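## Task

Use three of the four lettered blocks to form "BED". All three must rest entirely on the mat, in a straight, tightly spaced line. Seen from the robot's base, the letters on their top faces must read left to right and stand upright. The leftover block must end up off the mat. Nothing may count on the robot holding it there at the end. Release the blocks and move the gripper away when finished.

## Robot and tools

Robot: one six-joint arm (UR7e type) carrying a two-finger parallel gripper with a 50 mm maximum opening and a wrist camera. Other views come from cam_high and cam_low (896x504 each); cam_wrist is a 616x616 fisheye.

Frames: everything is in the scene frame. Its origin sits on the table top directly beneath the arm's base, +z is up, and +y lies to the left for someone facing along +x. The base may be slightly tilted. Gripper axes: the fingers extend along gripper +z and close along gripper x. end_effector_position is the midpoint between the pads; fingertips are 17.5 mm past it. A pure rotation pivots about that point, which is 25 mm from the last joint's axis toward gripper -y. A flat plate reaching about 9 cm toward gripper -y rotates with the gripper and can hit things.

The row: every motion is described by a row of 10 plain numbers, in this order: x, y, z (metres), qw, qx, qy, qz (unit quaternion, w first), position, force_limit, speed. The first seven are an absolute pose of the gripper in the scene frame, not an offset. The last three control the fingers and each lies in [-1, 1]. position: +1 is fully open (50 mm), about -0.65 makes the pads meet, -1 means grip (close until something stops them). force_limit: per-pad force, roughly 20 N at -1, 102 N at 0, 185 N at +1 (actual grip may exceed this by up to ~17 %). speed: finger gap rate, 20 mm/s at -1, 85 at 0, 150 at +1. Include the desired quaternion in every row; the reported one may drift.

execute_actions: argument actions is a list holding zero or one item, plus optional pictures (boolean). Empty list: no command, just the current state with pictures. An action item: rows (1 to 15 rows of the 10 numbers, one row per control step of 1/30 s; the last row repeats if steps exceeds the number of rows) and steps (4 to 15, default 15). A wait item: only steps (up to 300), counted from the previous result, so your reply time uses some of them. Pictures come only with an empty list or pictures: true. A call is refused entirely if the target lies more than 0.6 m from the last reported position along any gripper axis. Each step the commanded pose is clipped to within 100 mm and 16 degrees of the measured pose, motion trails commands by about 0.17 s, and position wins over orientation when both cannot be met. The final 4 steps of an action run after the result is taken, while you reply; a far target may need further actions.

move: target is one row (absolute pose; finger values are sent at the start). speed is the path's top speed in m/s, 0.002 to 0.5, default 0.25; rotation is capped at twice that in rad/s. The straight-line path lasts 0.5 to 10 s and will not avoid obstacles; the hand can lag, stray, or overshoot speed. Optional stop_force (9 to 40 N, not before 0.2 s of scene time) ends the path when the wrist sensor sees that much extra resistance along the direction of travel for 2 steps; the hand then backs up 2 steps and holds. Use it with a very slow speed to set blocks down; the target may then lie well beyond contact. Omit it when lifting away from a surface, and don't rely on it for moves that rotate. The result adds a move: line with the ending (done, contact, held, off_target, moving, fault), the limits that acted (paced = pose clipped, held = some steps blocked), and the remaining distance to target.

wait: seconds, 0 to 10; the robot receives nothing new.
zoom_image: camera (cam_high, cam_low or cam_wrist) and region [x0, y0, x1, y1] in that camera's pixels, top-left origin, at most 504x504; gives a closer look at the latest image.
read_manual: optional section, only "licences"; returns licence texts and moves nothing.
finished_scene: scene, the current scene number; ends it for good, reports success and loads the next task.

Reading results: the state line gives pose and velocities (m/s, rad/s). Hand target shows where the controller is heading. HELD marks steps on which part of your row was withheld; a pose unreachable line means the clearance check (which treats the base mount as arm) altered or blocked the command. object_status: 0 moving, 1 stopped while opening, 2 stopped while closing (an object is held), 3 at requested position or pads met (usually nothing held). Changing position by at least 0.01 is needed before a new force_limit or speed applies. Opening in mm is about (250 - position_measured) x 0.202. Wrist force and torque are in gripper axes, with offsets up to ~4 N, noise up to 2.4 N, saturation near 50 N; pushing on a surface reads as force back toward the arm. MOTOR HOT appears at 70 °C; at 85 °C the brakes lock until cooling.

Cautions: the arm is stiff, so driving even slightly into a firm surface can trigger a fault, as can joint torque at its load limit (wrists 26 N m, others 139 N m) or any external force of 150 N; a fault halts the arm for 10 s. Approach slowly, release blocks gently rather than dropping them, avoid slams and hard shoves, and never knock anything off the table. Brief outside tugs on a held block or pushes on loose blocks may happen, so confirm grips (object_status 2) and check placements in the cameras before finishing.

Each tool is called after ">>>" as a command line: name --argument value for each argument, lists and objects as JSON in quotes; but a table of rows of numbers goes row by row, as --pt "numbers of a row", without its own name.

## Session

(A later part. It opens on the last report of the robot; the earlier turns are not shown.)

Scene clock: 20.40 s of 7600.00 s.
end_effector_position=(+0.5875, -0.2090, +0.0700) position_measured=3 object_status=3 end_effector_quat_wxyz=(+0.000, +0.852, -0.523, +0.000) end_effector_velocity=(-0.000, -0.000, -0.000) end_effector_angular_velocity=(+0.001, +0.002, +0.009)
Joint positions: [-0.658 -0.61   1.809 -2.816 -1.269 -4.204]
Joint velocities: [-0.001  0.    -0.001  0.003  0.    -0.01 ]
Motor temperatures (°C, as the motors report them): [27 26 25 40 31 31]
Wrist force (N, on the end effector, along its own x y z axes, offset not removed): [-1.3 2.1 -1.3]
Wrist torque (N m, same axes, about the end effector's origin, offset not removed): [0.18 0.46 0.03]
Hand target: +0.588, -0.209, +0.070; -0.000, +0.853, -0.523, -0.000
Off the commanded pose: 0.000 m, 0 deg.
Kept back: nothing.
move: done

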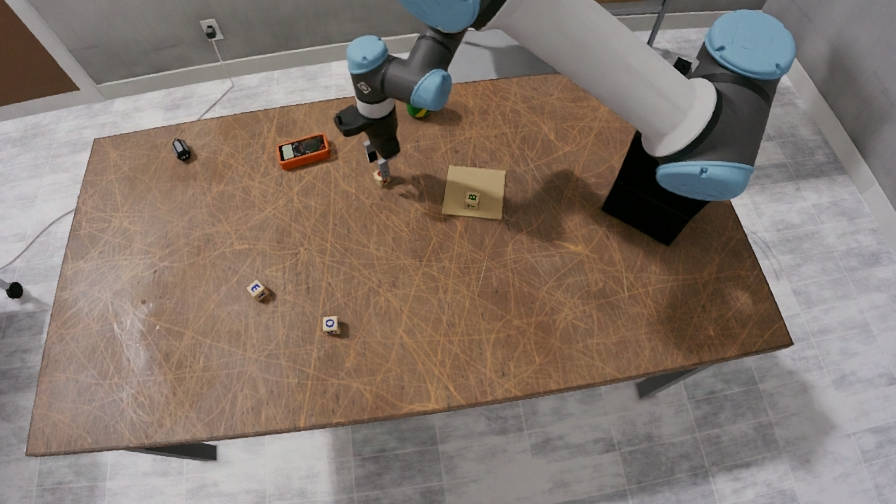

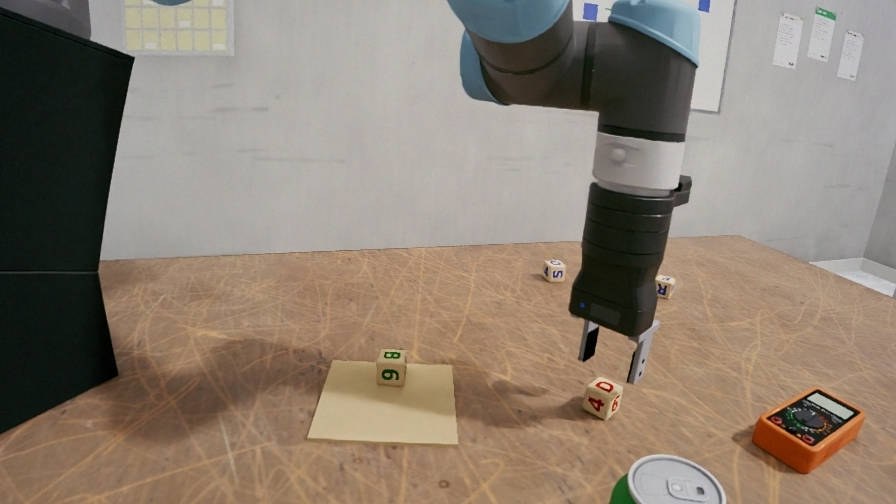

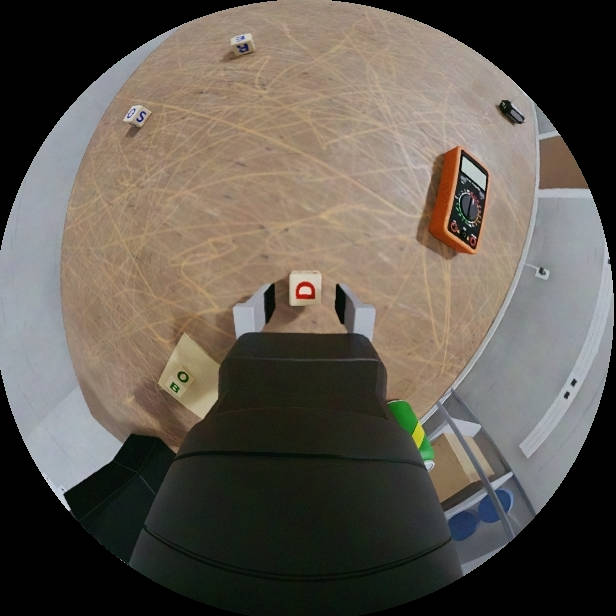

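>>> move --target '[0.5875,-0.209,0.023,0,-0.8526,0.5225,0,1,-0.5,0.5]' --speed 0.12

>>> move --target '[0.5875,-0.209,0.023,0,-0.8526,0.5225,0,-1,-0.5,0.5]'

>>> move --target '[0.58,-0.209,0.05,0,-0.8526,0.5225,0,-1,-0.5,0.5]' --speed 0.15

>>> move --target '[0.3605,-0.1695,0.032,0,0.1564,0.9877,0,-1,-0.5,0.5]' --speed 0.5

>>> move --target '[0.3605,-0.1695,0.02,0,0.1564,0.9877,0,-1,-0.5,0.5]' --speed 0.004 --stop_force 9

Scene clock: 21.53 s of 7600.00 s.
end_effector_position=(+0.5875, -0.2090, +0.0231) position_measured=3 object_status=3 end_effector_quat_wxyz=(+0.000, +0.853, -0.523, +0.000) end_effector_velocity=(+0.000, -0.001, -0.001) end_effector_angular_velocity=(-0.002, +0.002, -0.000)
Joint positions: [-0.634 -0.502  1.752 -2.873 -1.27  -4.18 ]
Joint velocities: [ 0.001  0.003 -0.003  0.001 -0.002  0.001]
Motor temperatures (°C, as the motors report them): [27 26 25 40 31 31]
Wrist force (N, on the end effector, along its own x y z axes, offset not removed): [-1.3 0.6 -1.0]
Wrist torque (N m, same axes, about the end effector's origin, offset not removed): [-0.14 0.39 0.14]
Hand target: +0.588, -0.209, +0.023; +0.000, +0.853, -0.523, +0.000
Off the commanded pose: 0.000 m, 0 deg.
Kept back: nothing.
move: done

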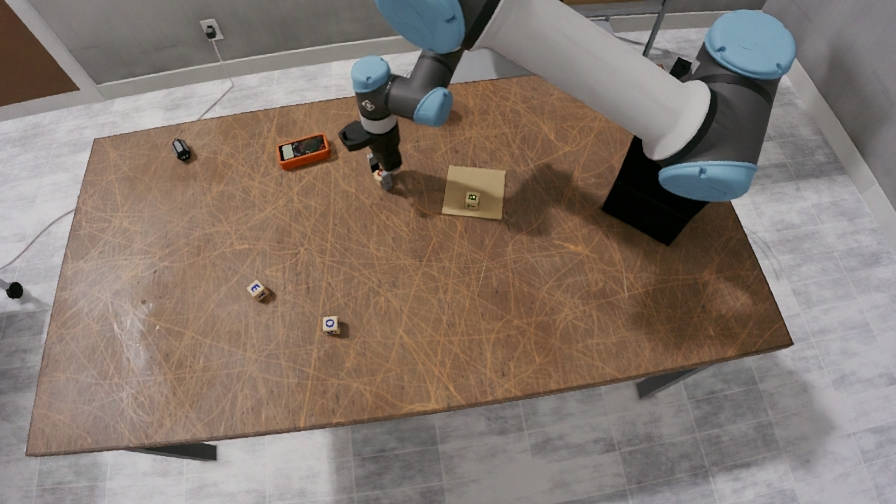

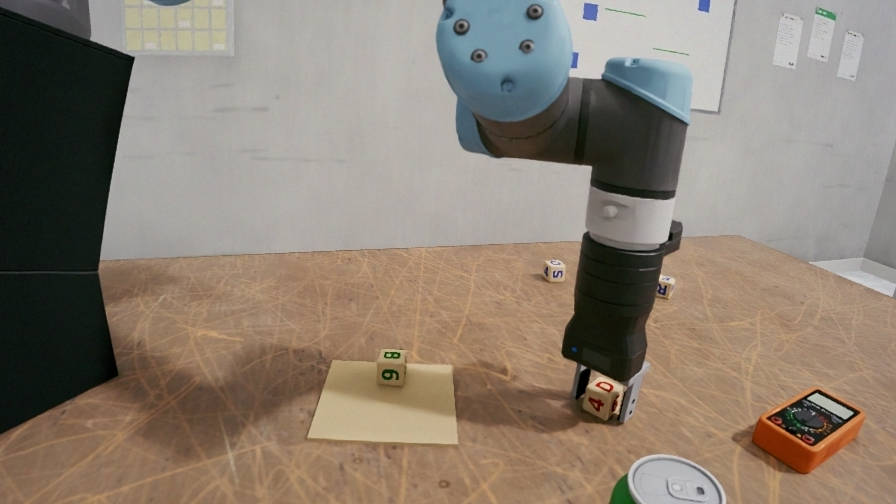

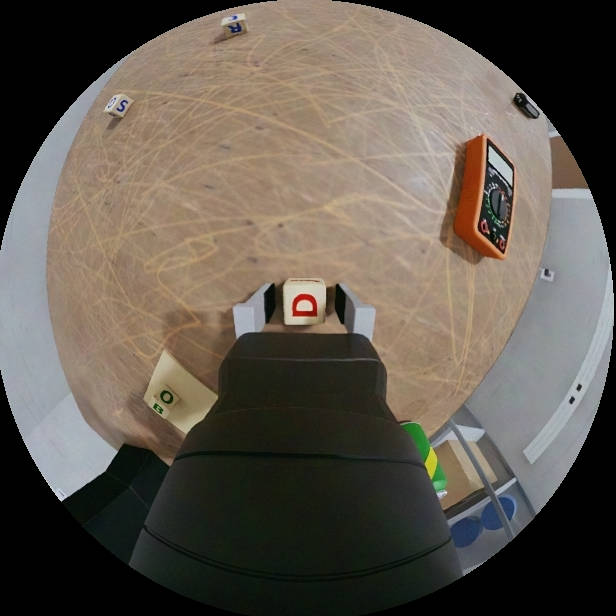

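Scene clock: 22.23 s of 7600.00 s.
end_effector_position=(+0.5875, -0.2090, +0.0230) position_measured=106 object_status=2 end_effector_quat_wxyz=(+0.000, +0.853, -0.523, +0.000) end_effector_velocity=(+0.000, -0.000, +0.000) end_effector_angular_velocity=(-0.001, +0.000, +0.001)
Joint positions: [-0.634 -0.502  1.752 -2.874 -1.27  -4.18 ]
Joint velocities: [ 0.    -0.001  0.     0.    -0.001 -0.   ]
Motor temperatures (°C, as the motors report them): [27 26 25 40 31 31]
Wrist force (N, on the end effector, along its own x y z axes, offset not removed): [-1.8 3.5 -10.2]
Wrist torque (N m, same axes, about the end effector's origin, offset not removed): [0.14 0.13 0.17]
Hand target: +0.588, -0.209, +0.023; +0.000, +0.853, -0.523, +0.000
Off the commanded pose: 0.000 m, 0 deg.
Kept back: nothing.
move: done

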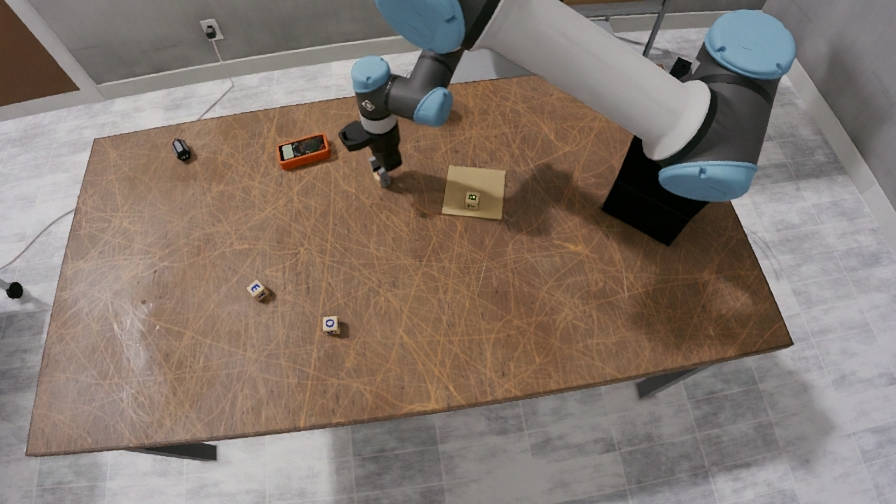

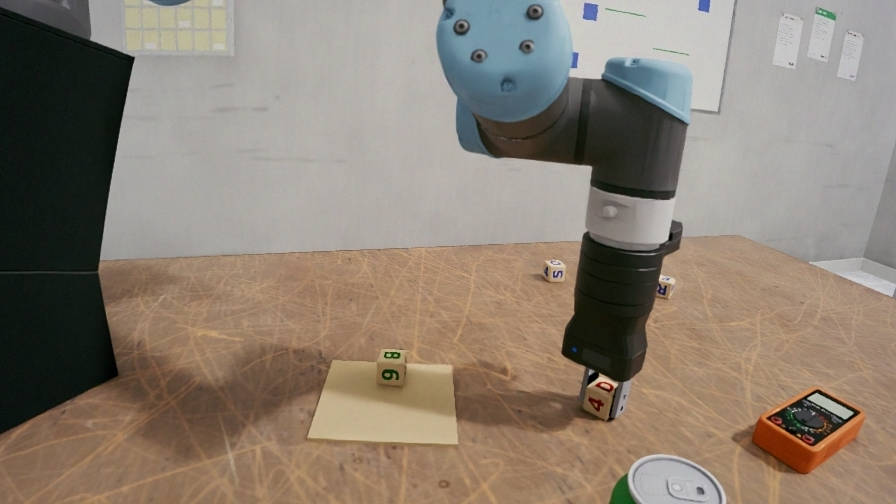

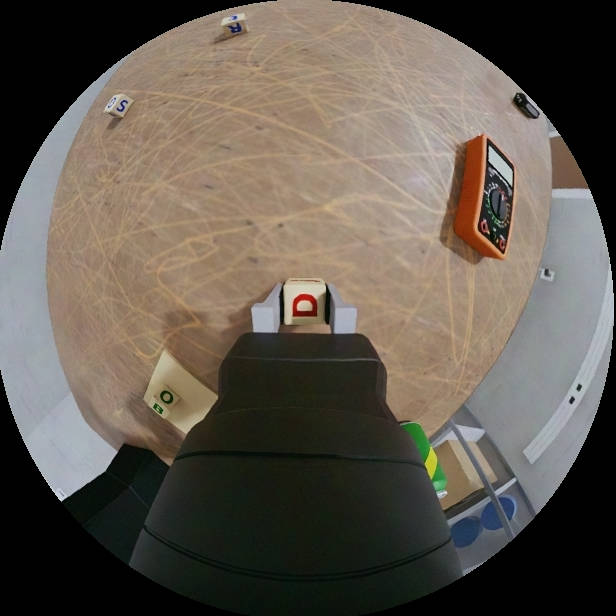

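Scene clock: 23.07 s of 7600.00 s.
end_effector_position=(+0.5800, -0.2090, +0.0499) position_measured=106 object_status=2 end_effector_quat_wxyz=(-0.000, +0.853, -0.523, -0.000) end_effector_velocity=(-0.001, +0.000, +0.001) end_effector_angular_velocity=(+0.001, +0.001, -0.001)
Joint positions: [-0.655 -0.566  1.806 -2.857 -1.269 -4.201]
Joint velocities: [-0.001 -0.002  0.002  0.002  0.001 -0.001]
Motor temperatures (°C, as the motors report them): [27 26 25 40 31 31]
Wrist force (N, on the end effector, along its own x y z axes, offset not removed): [-2.1 1.1 -1.8]
Wrist torque (N m, same axes, about the end effector's origin, offset not removed): [-0.01 0.47 0.06]
Hand target: +0.580, -0.209, +0.050; -0.000, +0.853, -0.523, -0.000
Off the commanded pose: 0.000 m, 0 deg.
Kept back: nothing.
move: done

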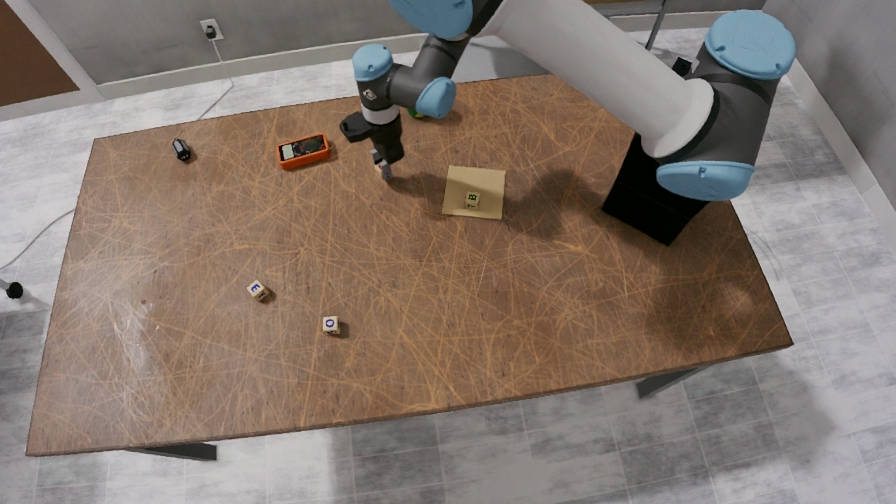

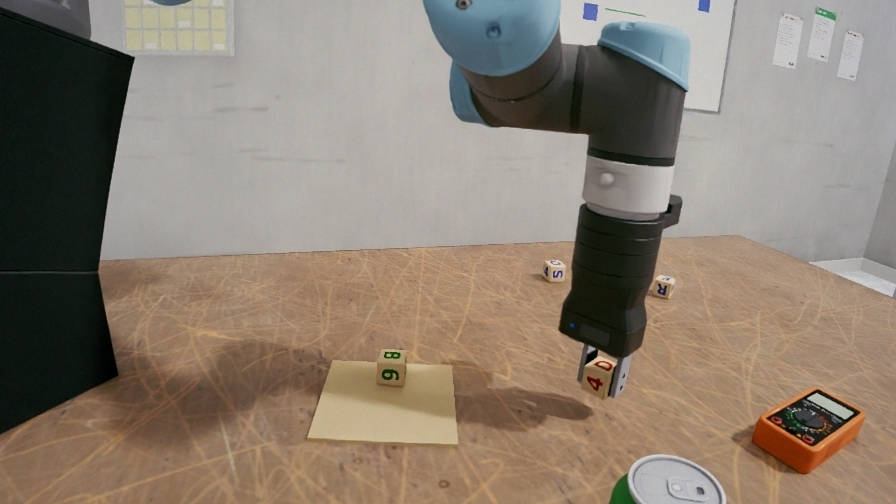

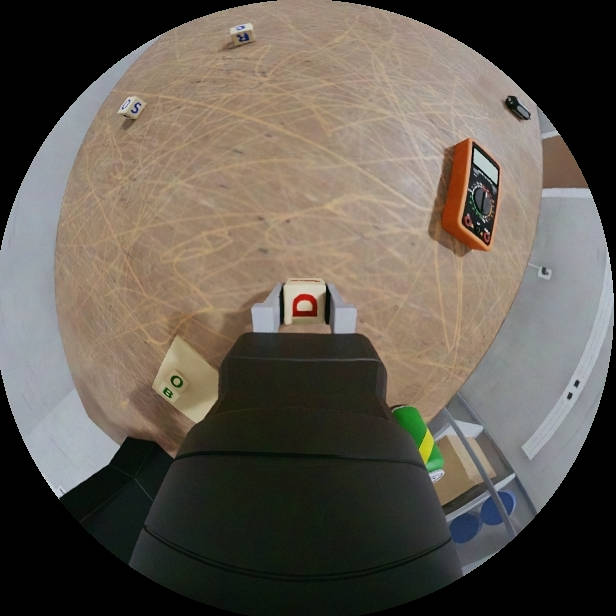

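Scene clock: 26.00 s of 7600.00 s.
end_effector_position=(+0.3605, -0.1699, +0.0322) position_measured=106 object_status=2 end_effector_quat_wxyz=(-0.000, +0.156, +0.988, +0.000) end_effector_velocity=(+0.001, -0.001, +0.000) end_effector_angular_velocity=(-0.004, -0.004, -0.006)
Joint positions: [-0.749 -0.493  2.312 -3.407 -1.266 -1.945]
Joint velocities: [-0.     0.001  0.    -0.008 -0.001  0.008]
Motor temperatures (°C, as the motors report them): [27 26 25 40 31 31]
Wrist force (N, on the end effector, along its own x y z axes, offset not removed): [-2.0 1.2 -1.6]
Wrist torque (N m, same axes, about the end effector's origin, offset not removed): [0.00 0.43 0.18]
Hand target: +0.360, -0.170, +0.032; -0.000, +0.156, +0.988, +0.000
Off the commanded pose: 0.000 m, 0 deg.
Kept back: nothing.
move: done

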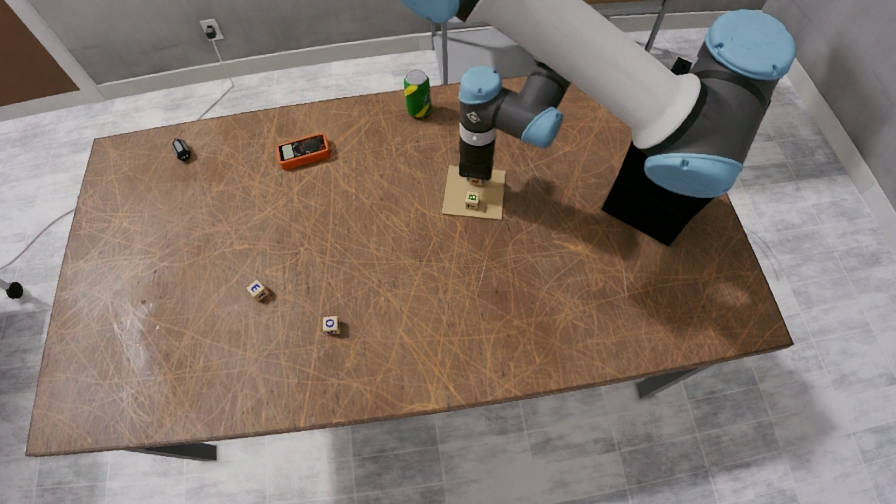

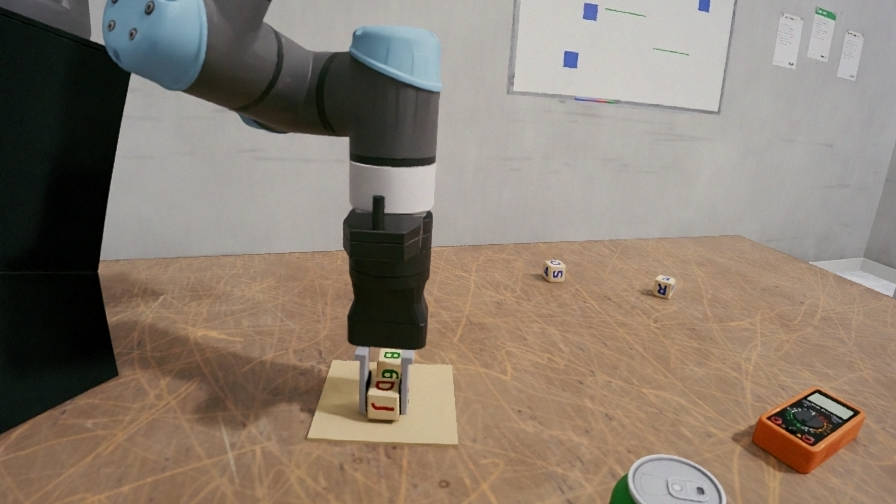

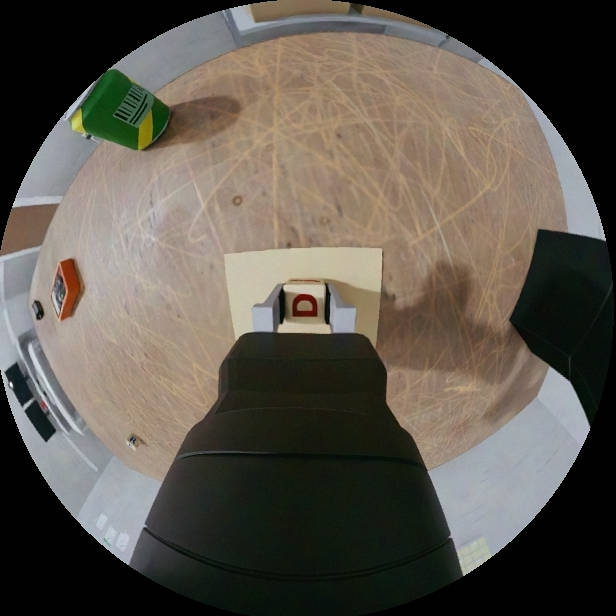

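Scene clock: 27.77 s of 7600.00 s.
end_effector_position=(+0.3606, -0.1697, +0.0265) position_measured=106 object_status=2 end_effector_quat_wxyz=(+0.000, +0.156, +0.988, -0.000) end_effector_velocity=(-0.001, +0.001, +0.000) end_effector_angular_velocity=(+0.003, +0.003, +0.002)
Joint positions: [-0.744 -0.477  2.303 -3.416 -1.266 -1.939]
Joint velocities: [-0.    -0.002  0.003  0.003  0.    -0.003]
Motor temperatures (°C, as the motors report them): [27 26 25 40 31 31]
Wrist force (N, on the end effector, along its own x y z axes, offset not removed): [12.9 6.8 -45.2]
Wrist torque (N m, same axes, about the end effector's origin, offset not removed): [0.02 0.27 0.08]
Hand target: +0.361, -0.170, +0.027; +0.000, +0.156, +0.988, +0.000
Off the commanded pose: 0.007 m, 0 deg.
Kept back: nothing.
move: contact

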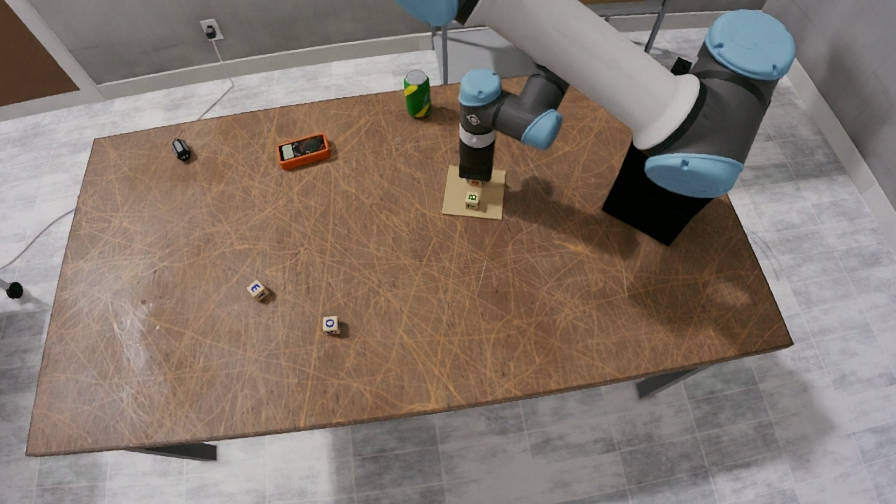

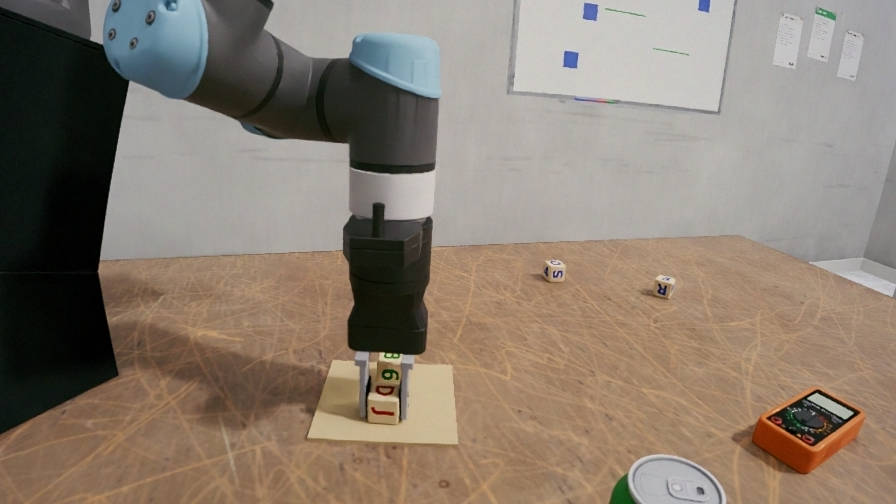

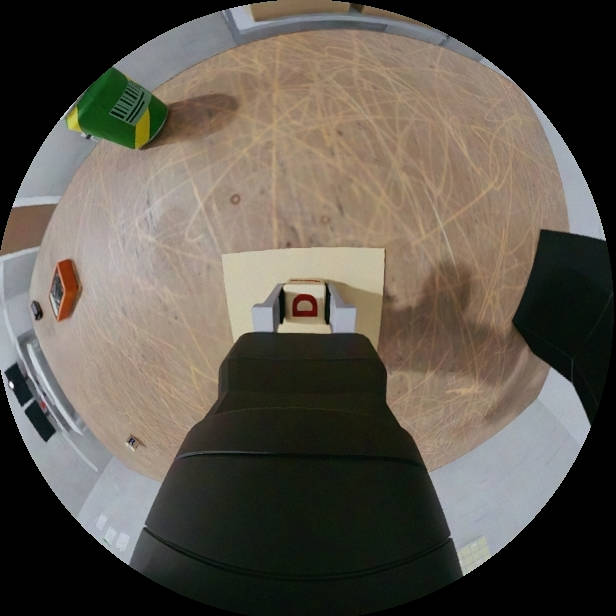

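>>> move --target '[0.3605,-0.1695,0.0275,0,0.1564,0.9877,0,1,-0.5,0.5]' --speed 0.02

>>> move --target '[0.3605,-0.1695,0.13,0,0.1564,0.9877,0,1,-0.5,0.5]'

>>> move --target '[0.85,0.09,0.13,0,0.1564,0.9877,0,1,-0.5,0.5]'

Scene clock: 28.97 s of 7600.00 s.
end_effector_position=(+0.3605, -0.1695, +0.0275) position_measured=3 object_status=3 end_effector_quat_wxyz=(-0.000, +0.156, +0.988, +0.000) end_effector_velocity=(+0.001, -0.000, +0.000) end_effector_angular_velocity=(-0.000, -0.002, +0.001)
Joint positions: [-0.745 -0.479  2.305 -3.415 -1.266 -1.94 ]
Joint velocities: [-0.    -0.     0.    -0.001  0.001 -0.   ]
Motor temperatures (°C, as the motors report them): [27 26 25 40 31 31]
Wrist force (N, on the end effector, along its own x y z axes, offset not removed): [-0.5 -0.4 -0.2]
Wrist torque (N m, same axes, about the end effector's origin, offset not removed): [-0.23 0.19 0.02]
Hand target: +0.360, -0.169, +0.027; +0.000, +0.156, +0.988, +0.000
Off the commanded pose: 0.000 m, 0 deg.
Kept back: nothing.
move: done

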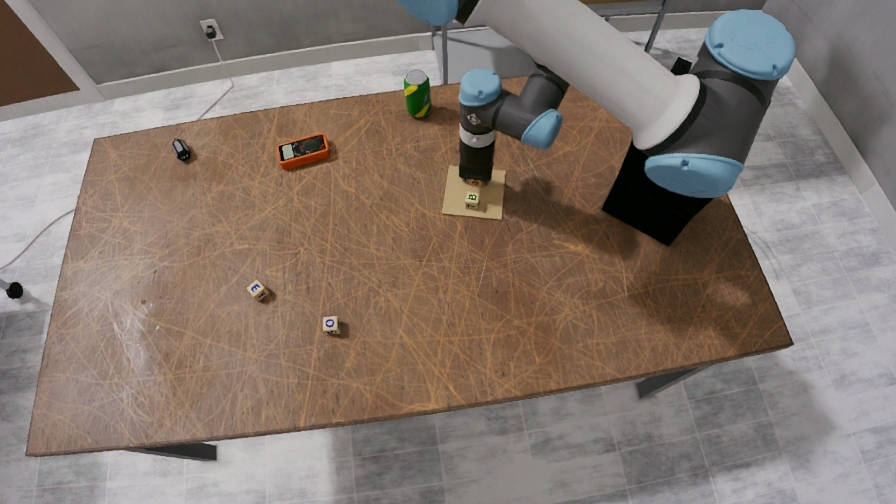

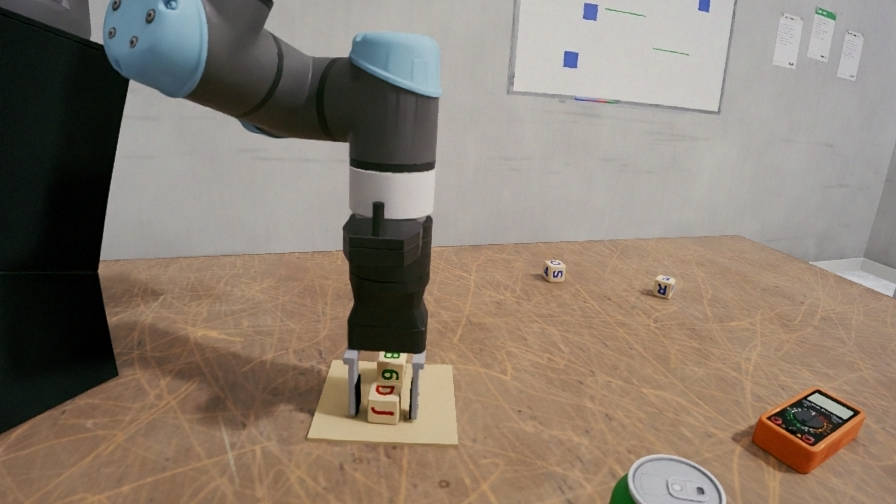

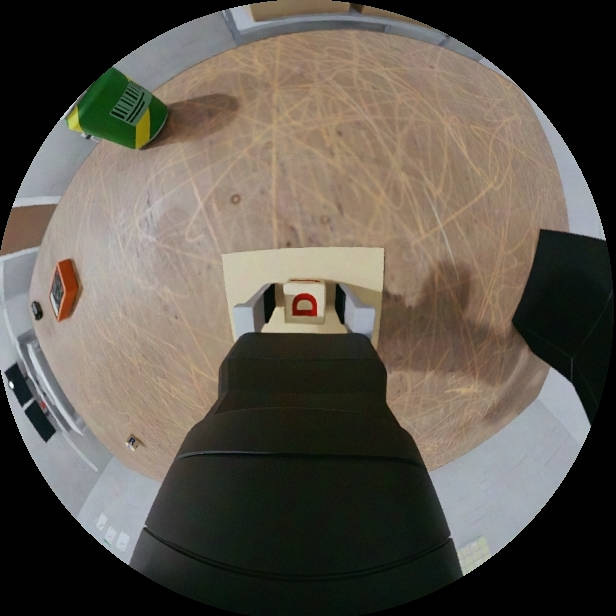

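Scene clock: 29.97 s of 7600.00 s.
end_effector_position=(+0.3605, -0.1694, +0.1298) position_measured=3 object_status=3 end_effector_quat_wxyz=(+0.000, +0.156, +0.988, +0.000) end_effector_velocity=(-0.001, +0.000, +0.001) end_effector_angular_velocity=(+0.001, +0.003, -0.000)
Joint positions: [-0.827 -0.81   2.448 -3.201 -1.265 -2.026]
Joint velocities: [-0.001 -0.005  0.001  0.008 -0.001 -0.002]
Motor temperatures (°C, as the motors report them): [27 26 25 40 31 31]
Wrist force (N, on the end effector, along its own x y z axes, offset not removed): [-1.8 2.6 -0.9]
Wrist torque (N m, same axes, about the end effector's origin, offset not removed): [0.29 0.39 0.25]
Hand target: +0.360, -0.169, +0.130; -0.000, +0.156, +0.988, +0.000
Off the commanded pose: 0.000 m, 0 deg.
Kept back: nothing.
move: done

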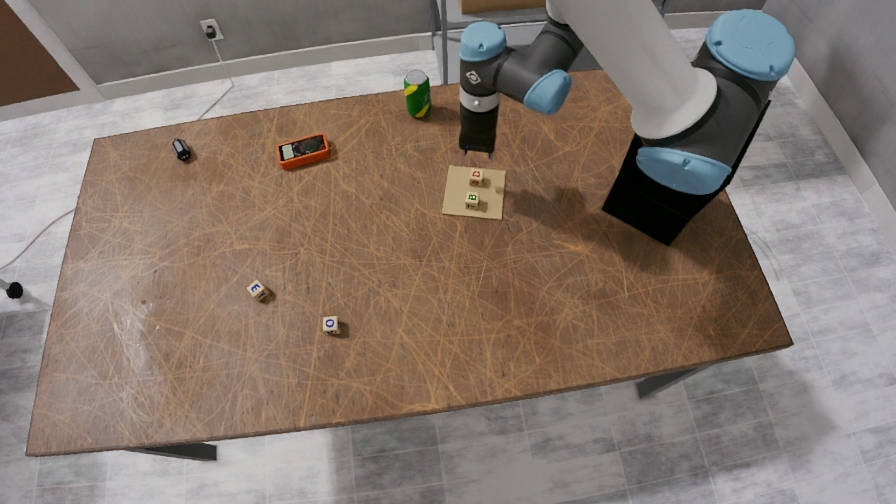

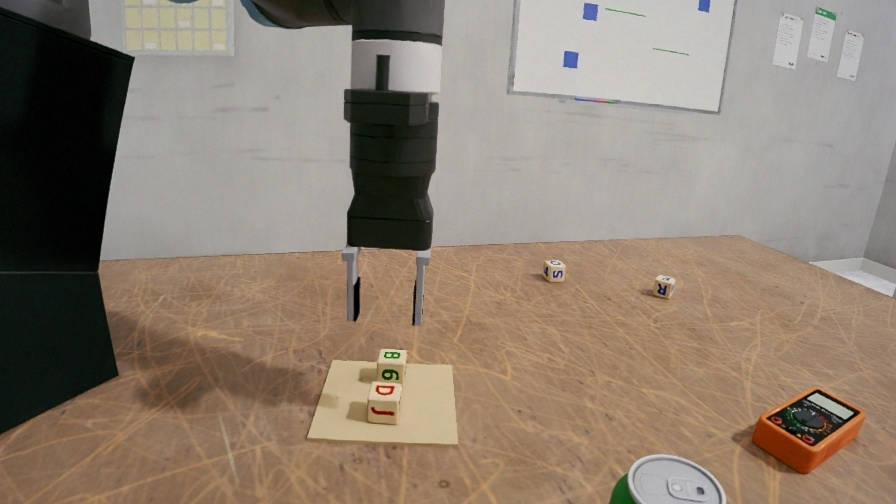

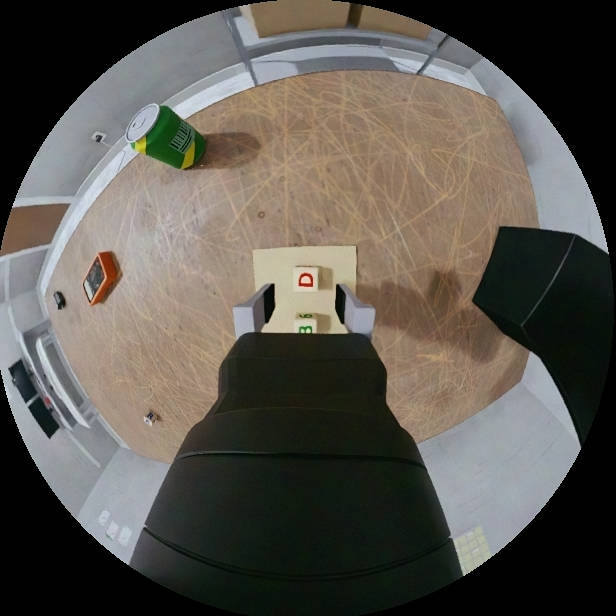

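Scene clock: 32.80 s of 7600.00 s.
end_effector_position=(+0.8496, +0.0903, +0.1299) position_measured=3 object_status=3 end_effector_quat_wxyz=(+0.000, +0.156, +0.988, -0.000) end_effector_velocity=(+0.001, -0.000, -0.000) end_effector_angular_velocity=(-0.002, +0.002, -0.000)
Joint positions: [-0.119 -0.529  0.952 -2.191 -1.336 -1.294]
Joint velocities: [ 0.001  0.005 -0.011  0.008 -0.002  0.   ]
Motor temperatures (°C, as the motors report them): [27 26 25 40 31 31]
Wrist force (N, on the end effector, along its own x y z axes, offset not removed): [-0.1 0.9 -1.0]
Wrist torque (N m, same axes, about the end effector's origin, offset not removed): [-0.11 0.15 0.06]
Hand target: +0.850, +0.090, +0.130; +0.000, +0.156, +0.988, -0.000
Off the commanded pose: 0.000 m, 0 deg.
Kept back: nothing.
move: done

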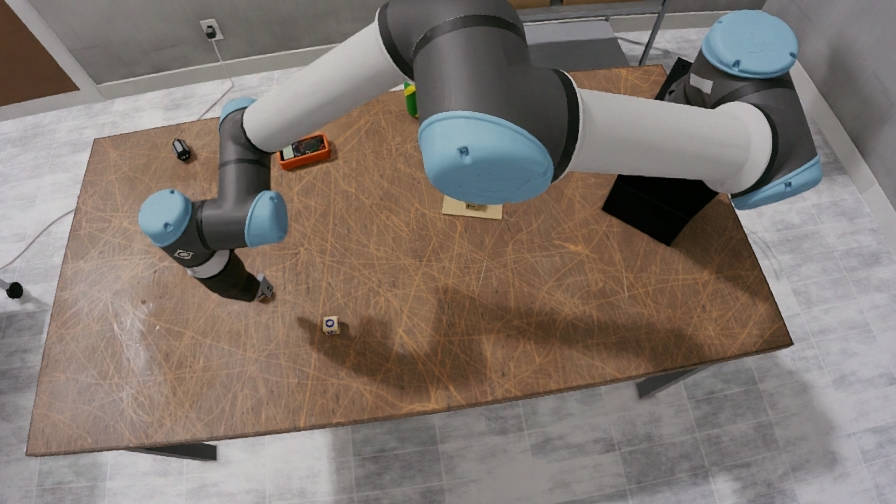

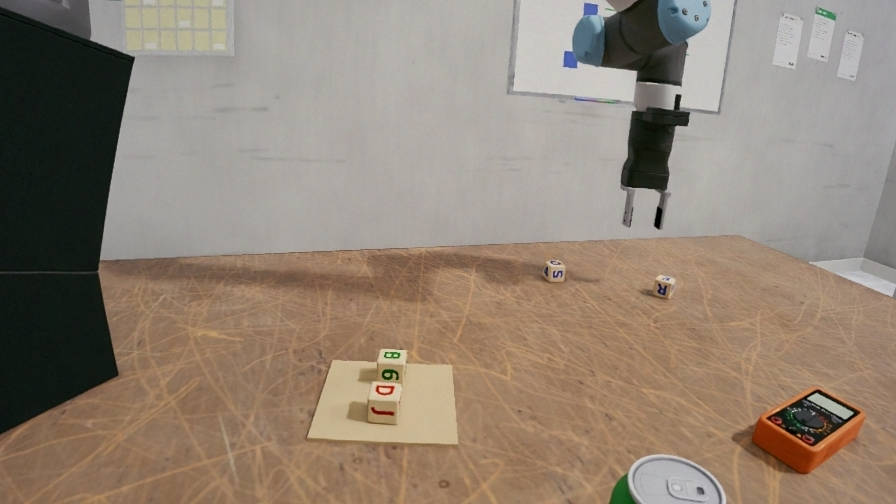

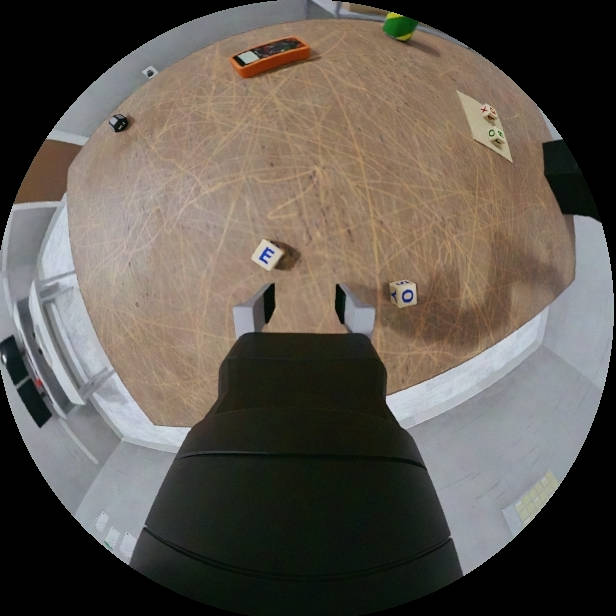

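>>> zoom_image --camera "cam_wrist" --region '[220,210,320,300]'

Region (220, 210, 320, 300) of cam_wrist's 616x616 image, scaled by 5.040, with more detail than that image has; it fills the top 454 rows of this view, and the rest is white.

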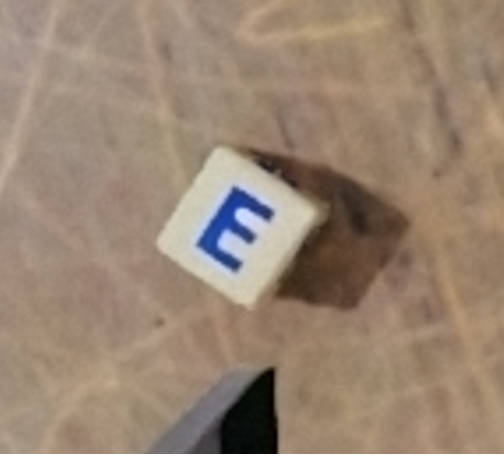

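>>> move --target '[0.887,0.046,0.07,0,0.9426,0.3338,0,1,-0.5,0.5]' --speed 0.4

>>> zoom_image --camera "cam_wrist" --region '[180,130,440,350]'

Scene clock: 36.27 s of 7600.00 s.
end_effector_position=(+0.8872, +0.0461, +0.0701) position_measured=3 object_status=3 end_effector_quat_wxyz=(-0.000, +0.943, +0.334, +0.000) end_effector_velocity=(-0.000, -0.000, -0.001) end_effector_angular_velocity=(-0.000, +0.001, -0.006)
Joint positions: [-0.198 -0.277  0.609 -2.081 -1.321  0.773]
Joint velocities: [ 0.     0.001  0.002 -0.002 -0.     0.006]
Motor temperatures (°C, as the motors report them): [27 26 25 40 31 31]
Wrist force (N, on the end effector, along its own x y z axes, offset not removed): [-1.4 0.9 -2.8]
Wrist torque (N m, same axes, about the end effector's origin, offset not removed): [-0.10 0.34 0.28]
Hand target: +0.887, +0.046, +0.070; -0.000, +0.943, +0.334, -0.000
Off the commanded pose: 0.000 m, 0 deg.
Kept back: nothing.
move: done

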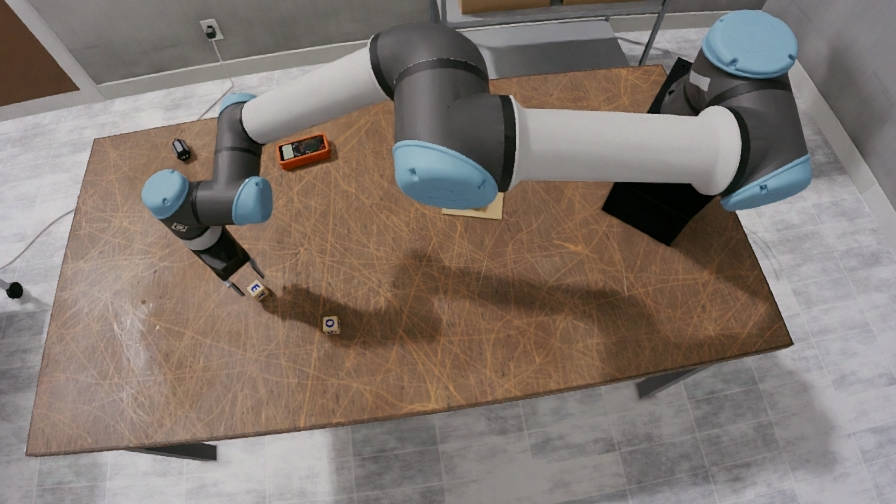

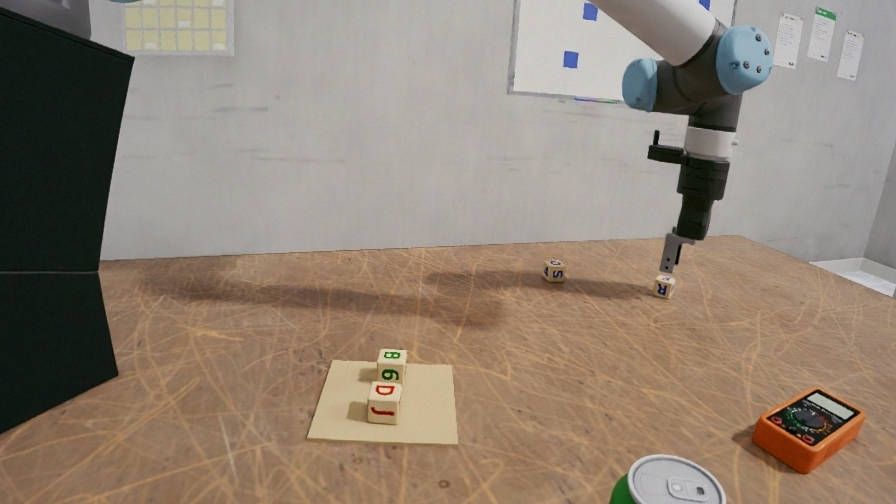

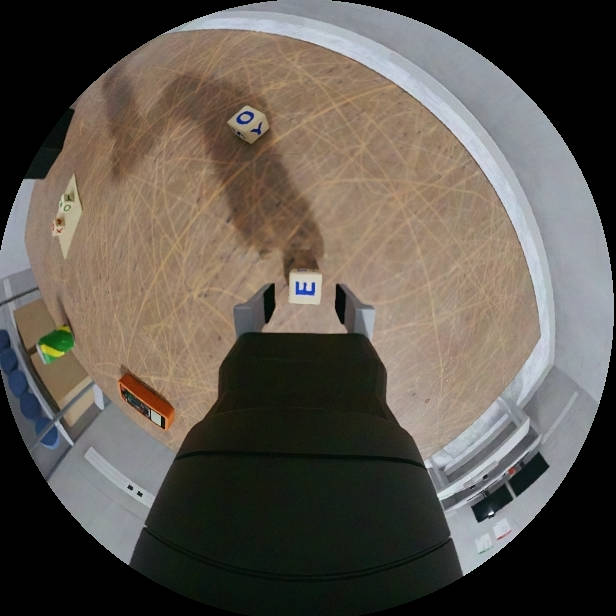

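Region (180, 130, 440, 350) of cam_wrist's 616x616 image, scaled by 1.938, with more detail than that image has; it fills the top 426 rows of this view, and the rest is white.

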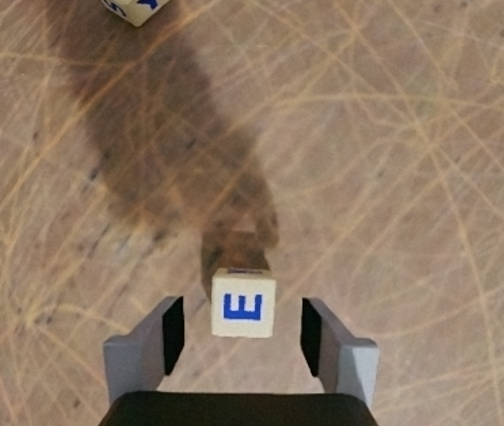

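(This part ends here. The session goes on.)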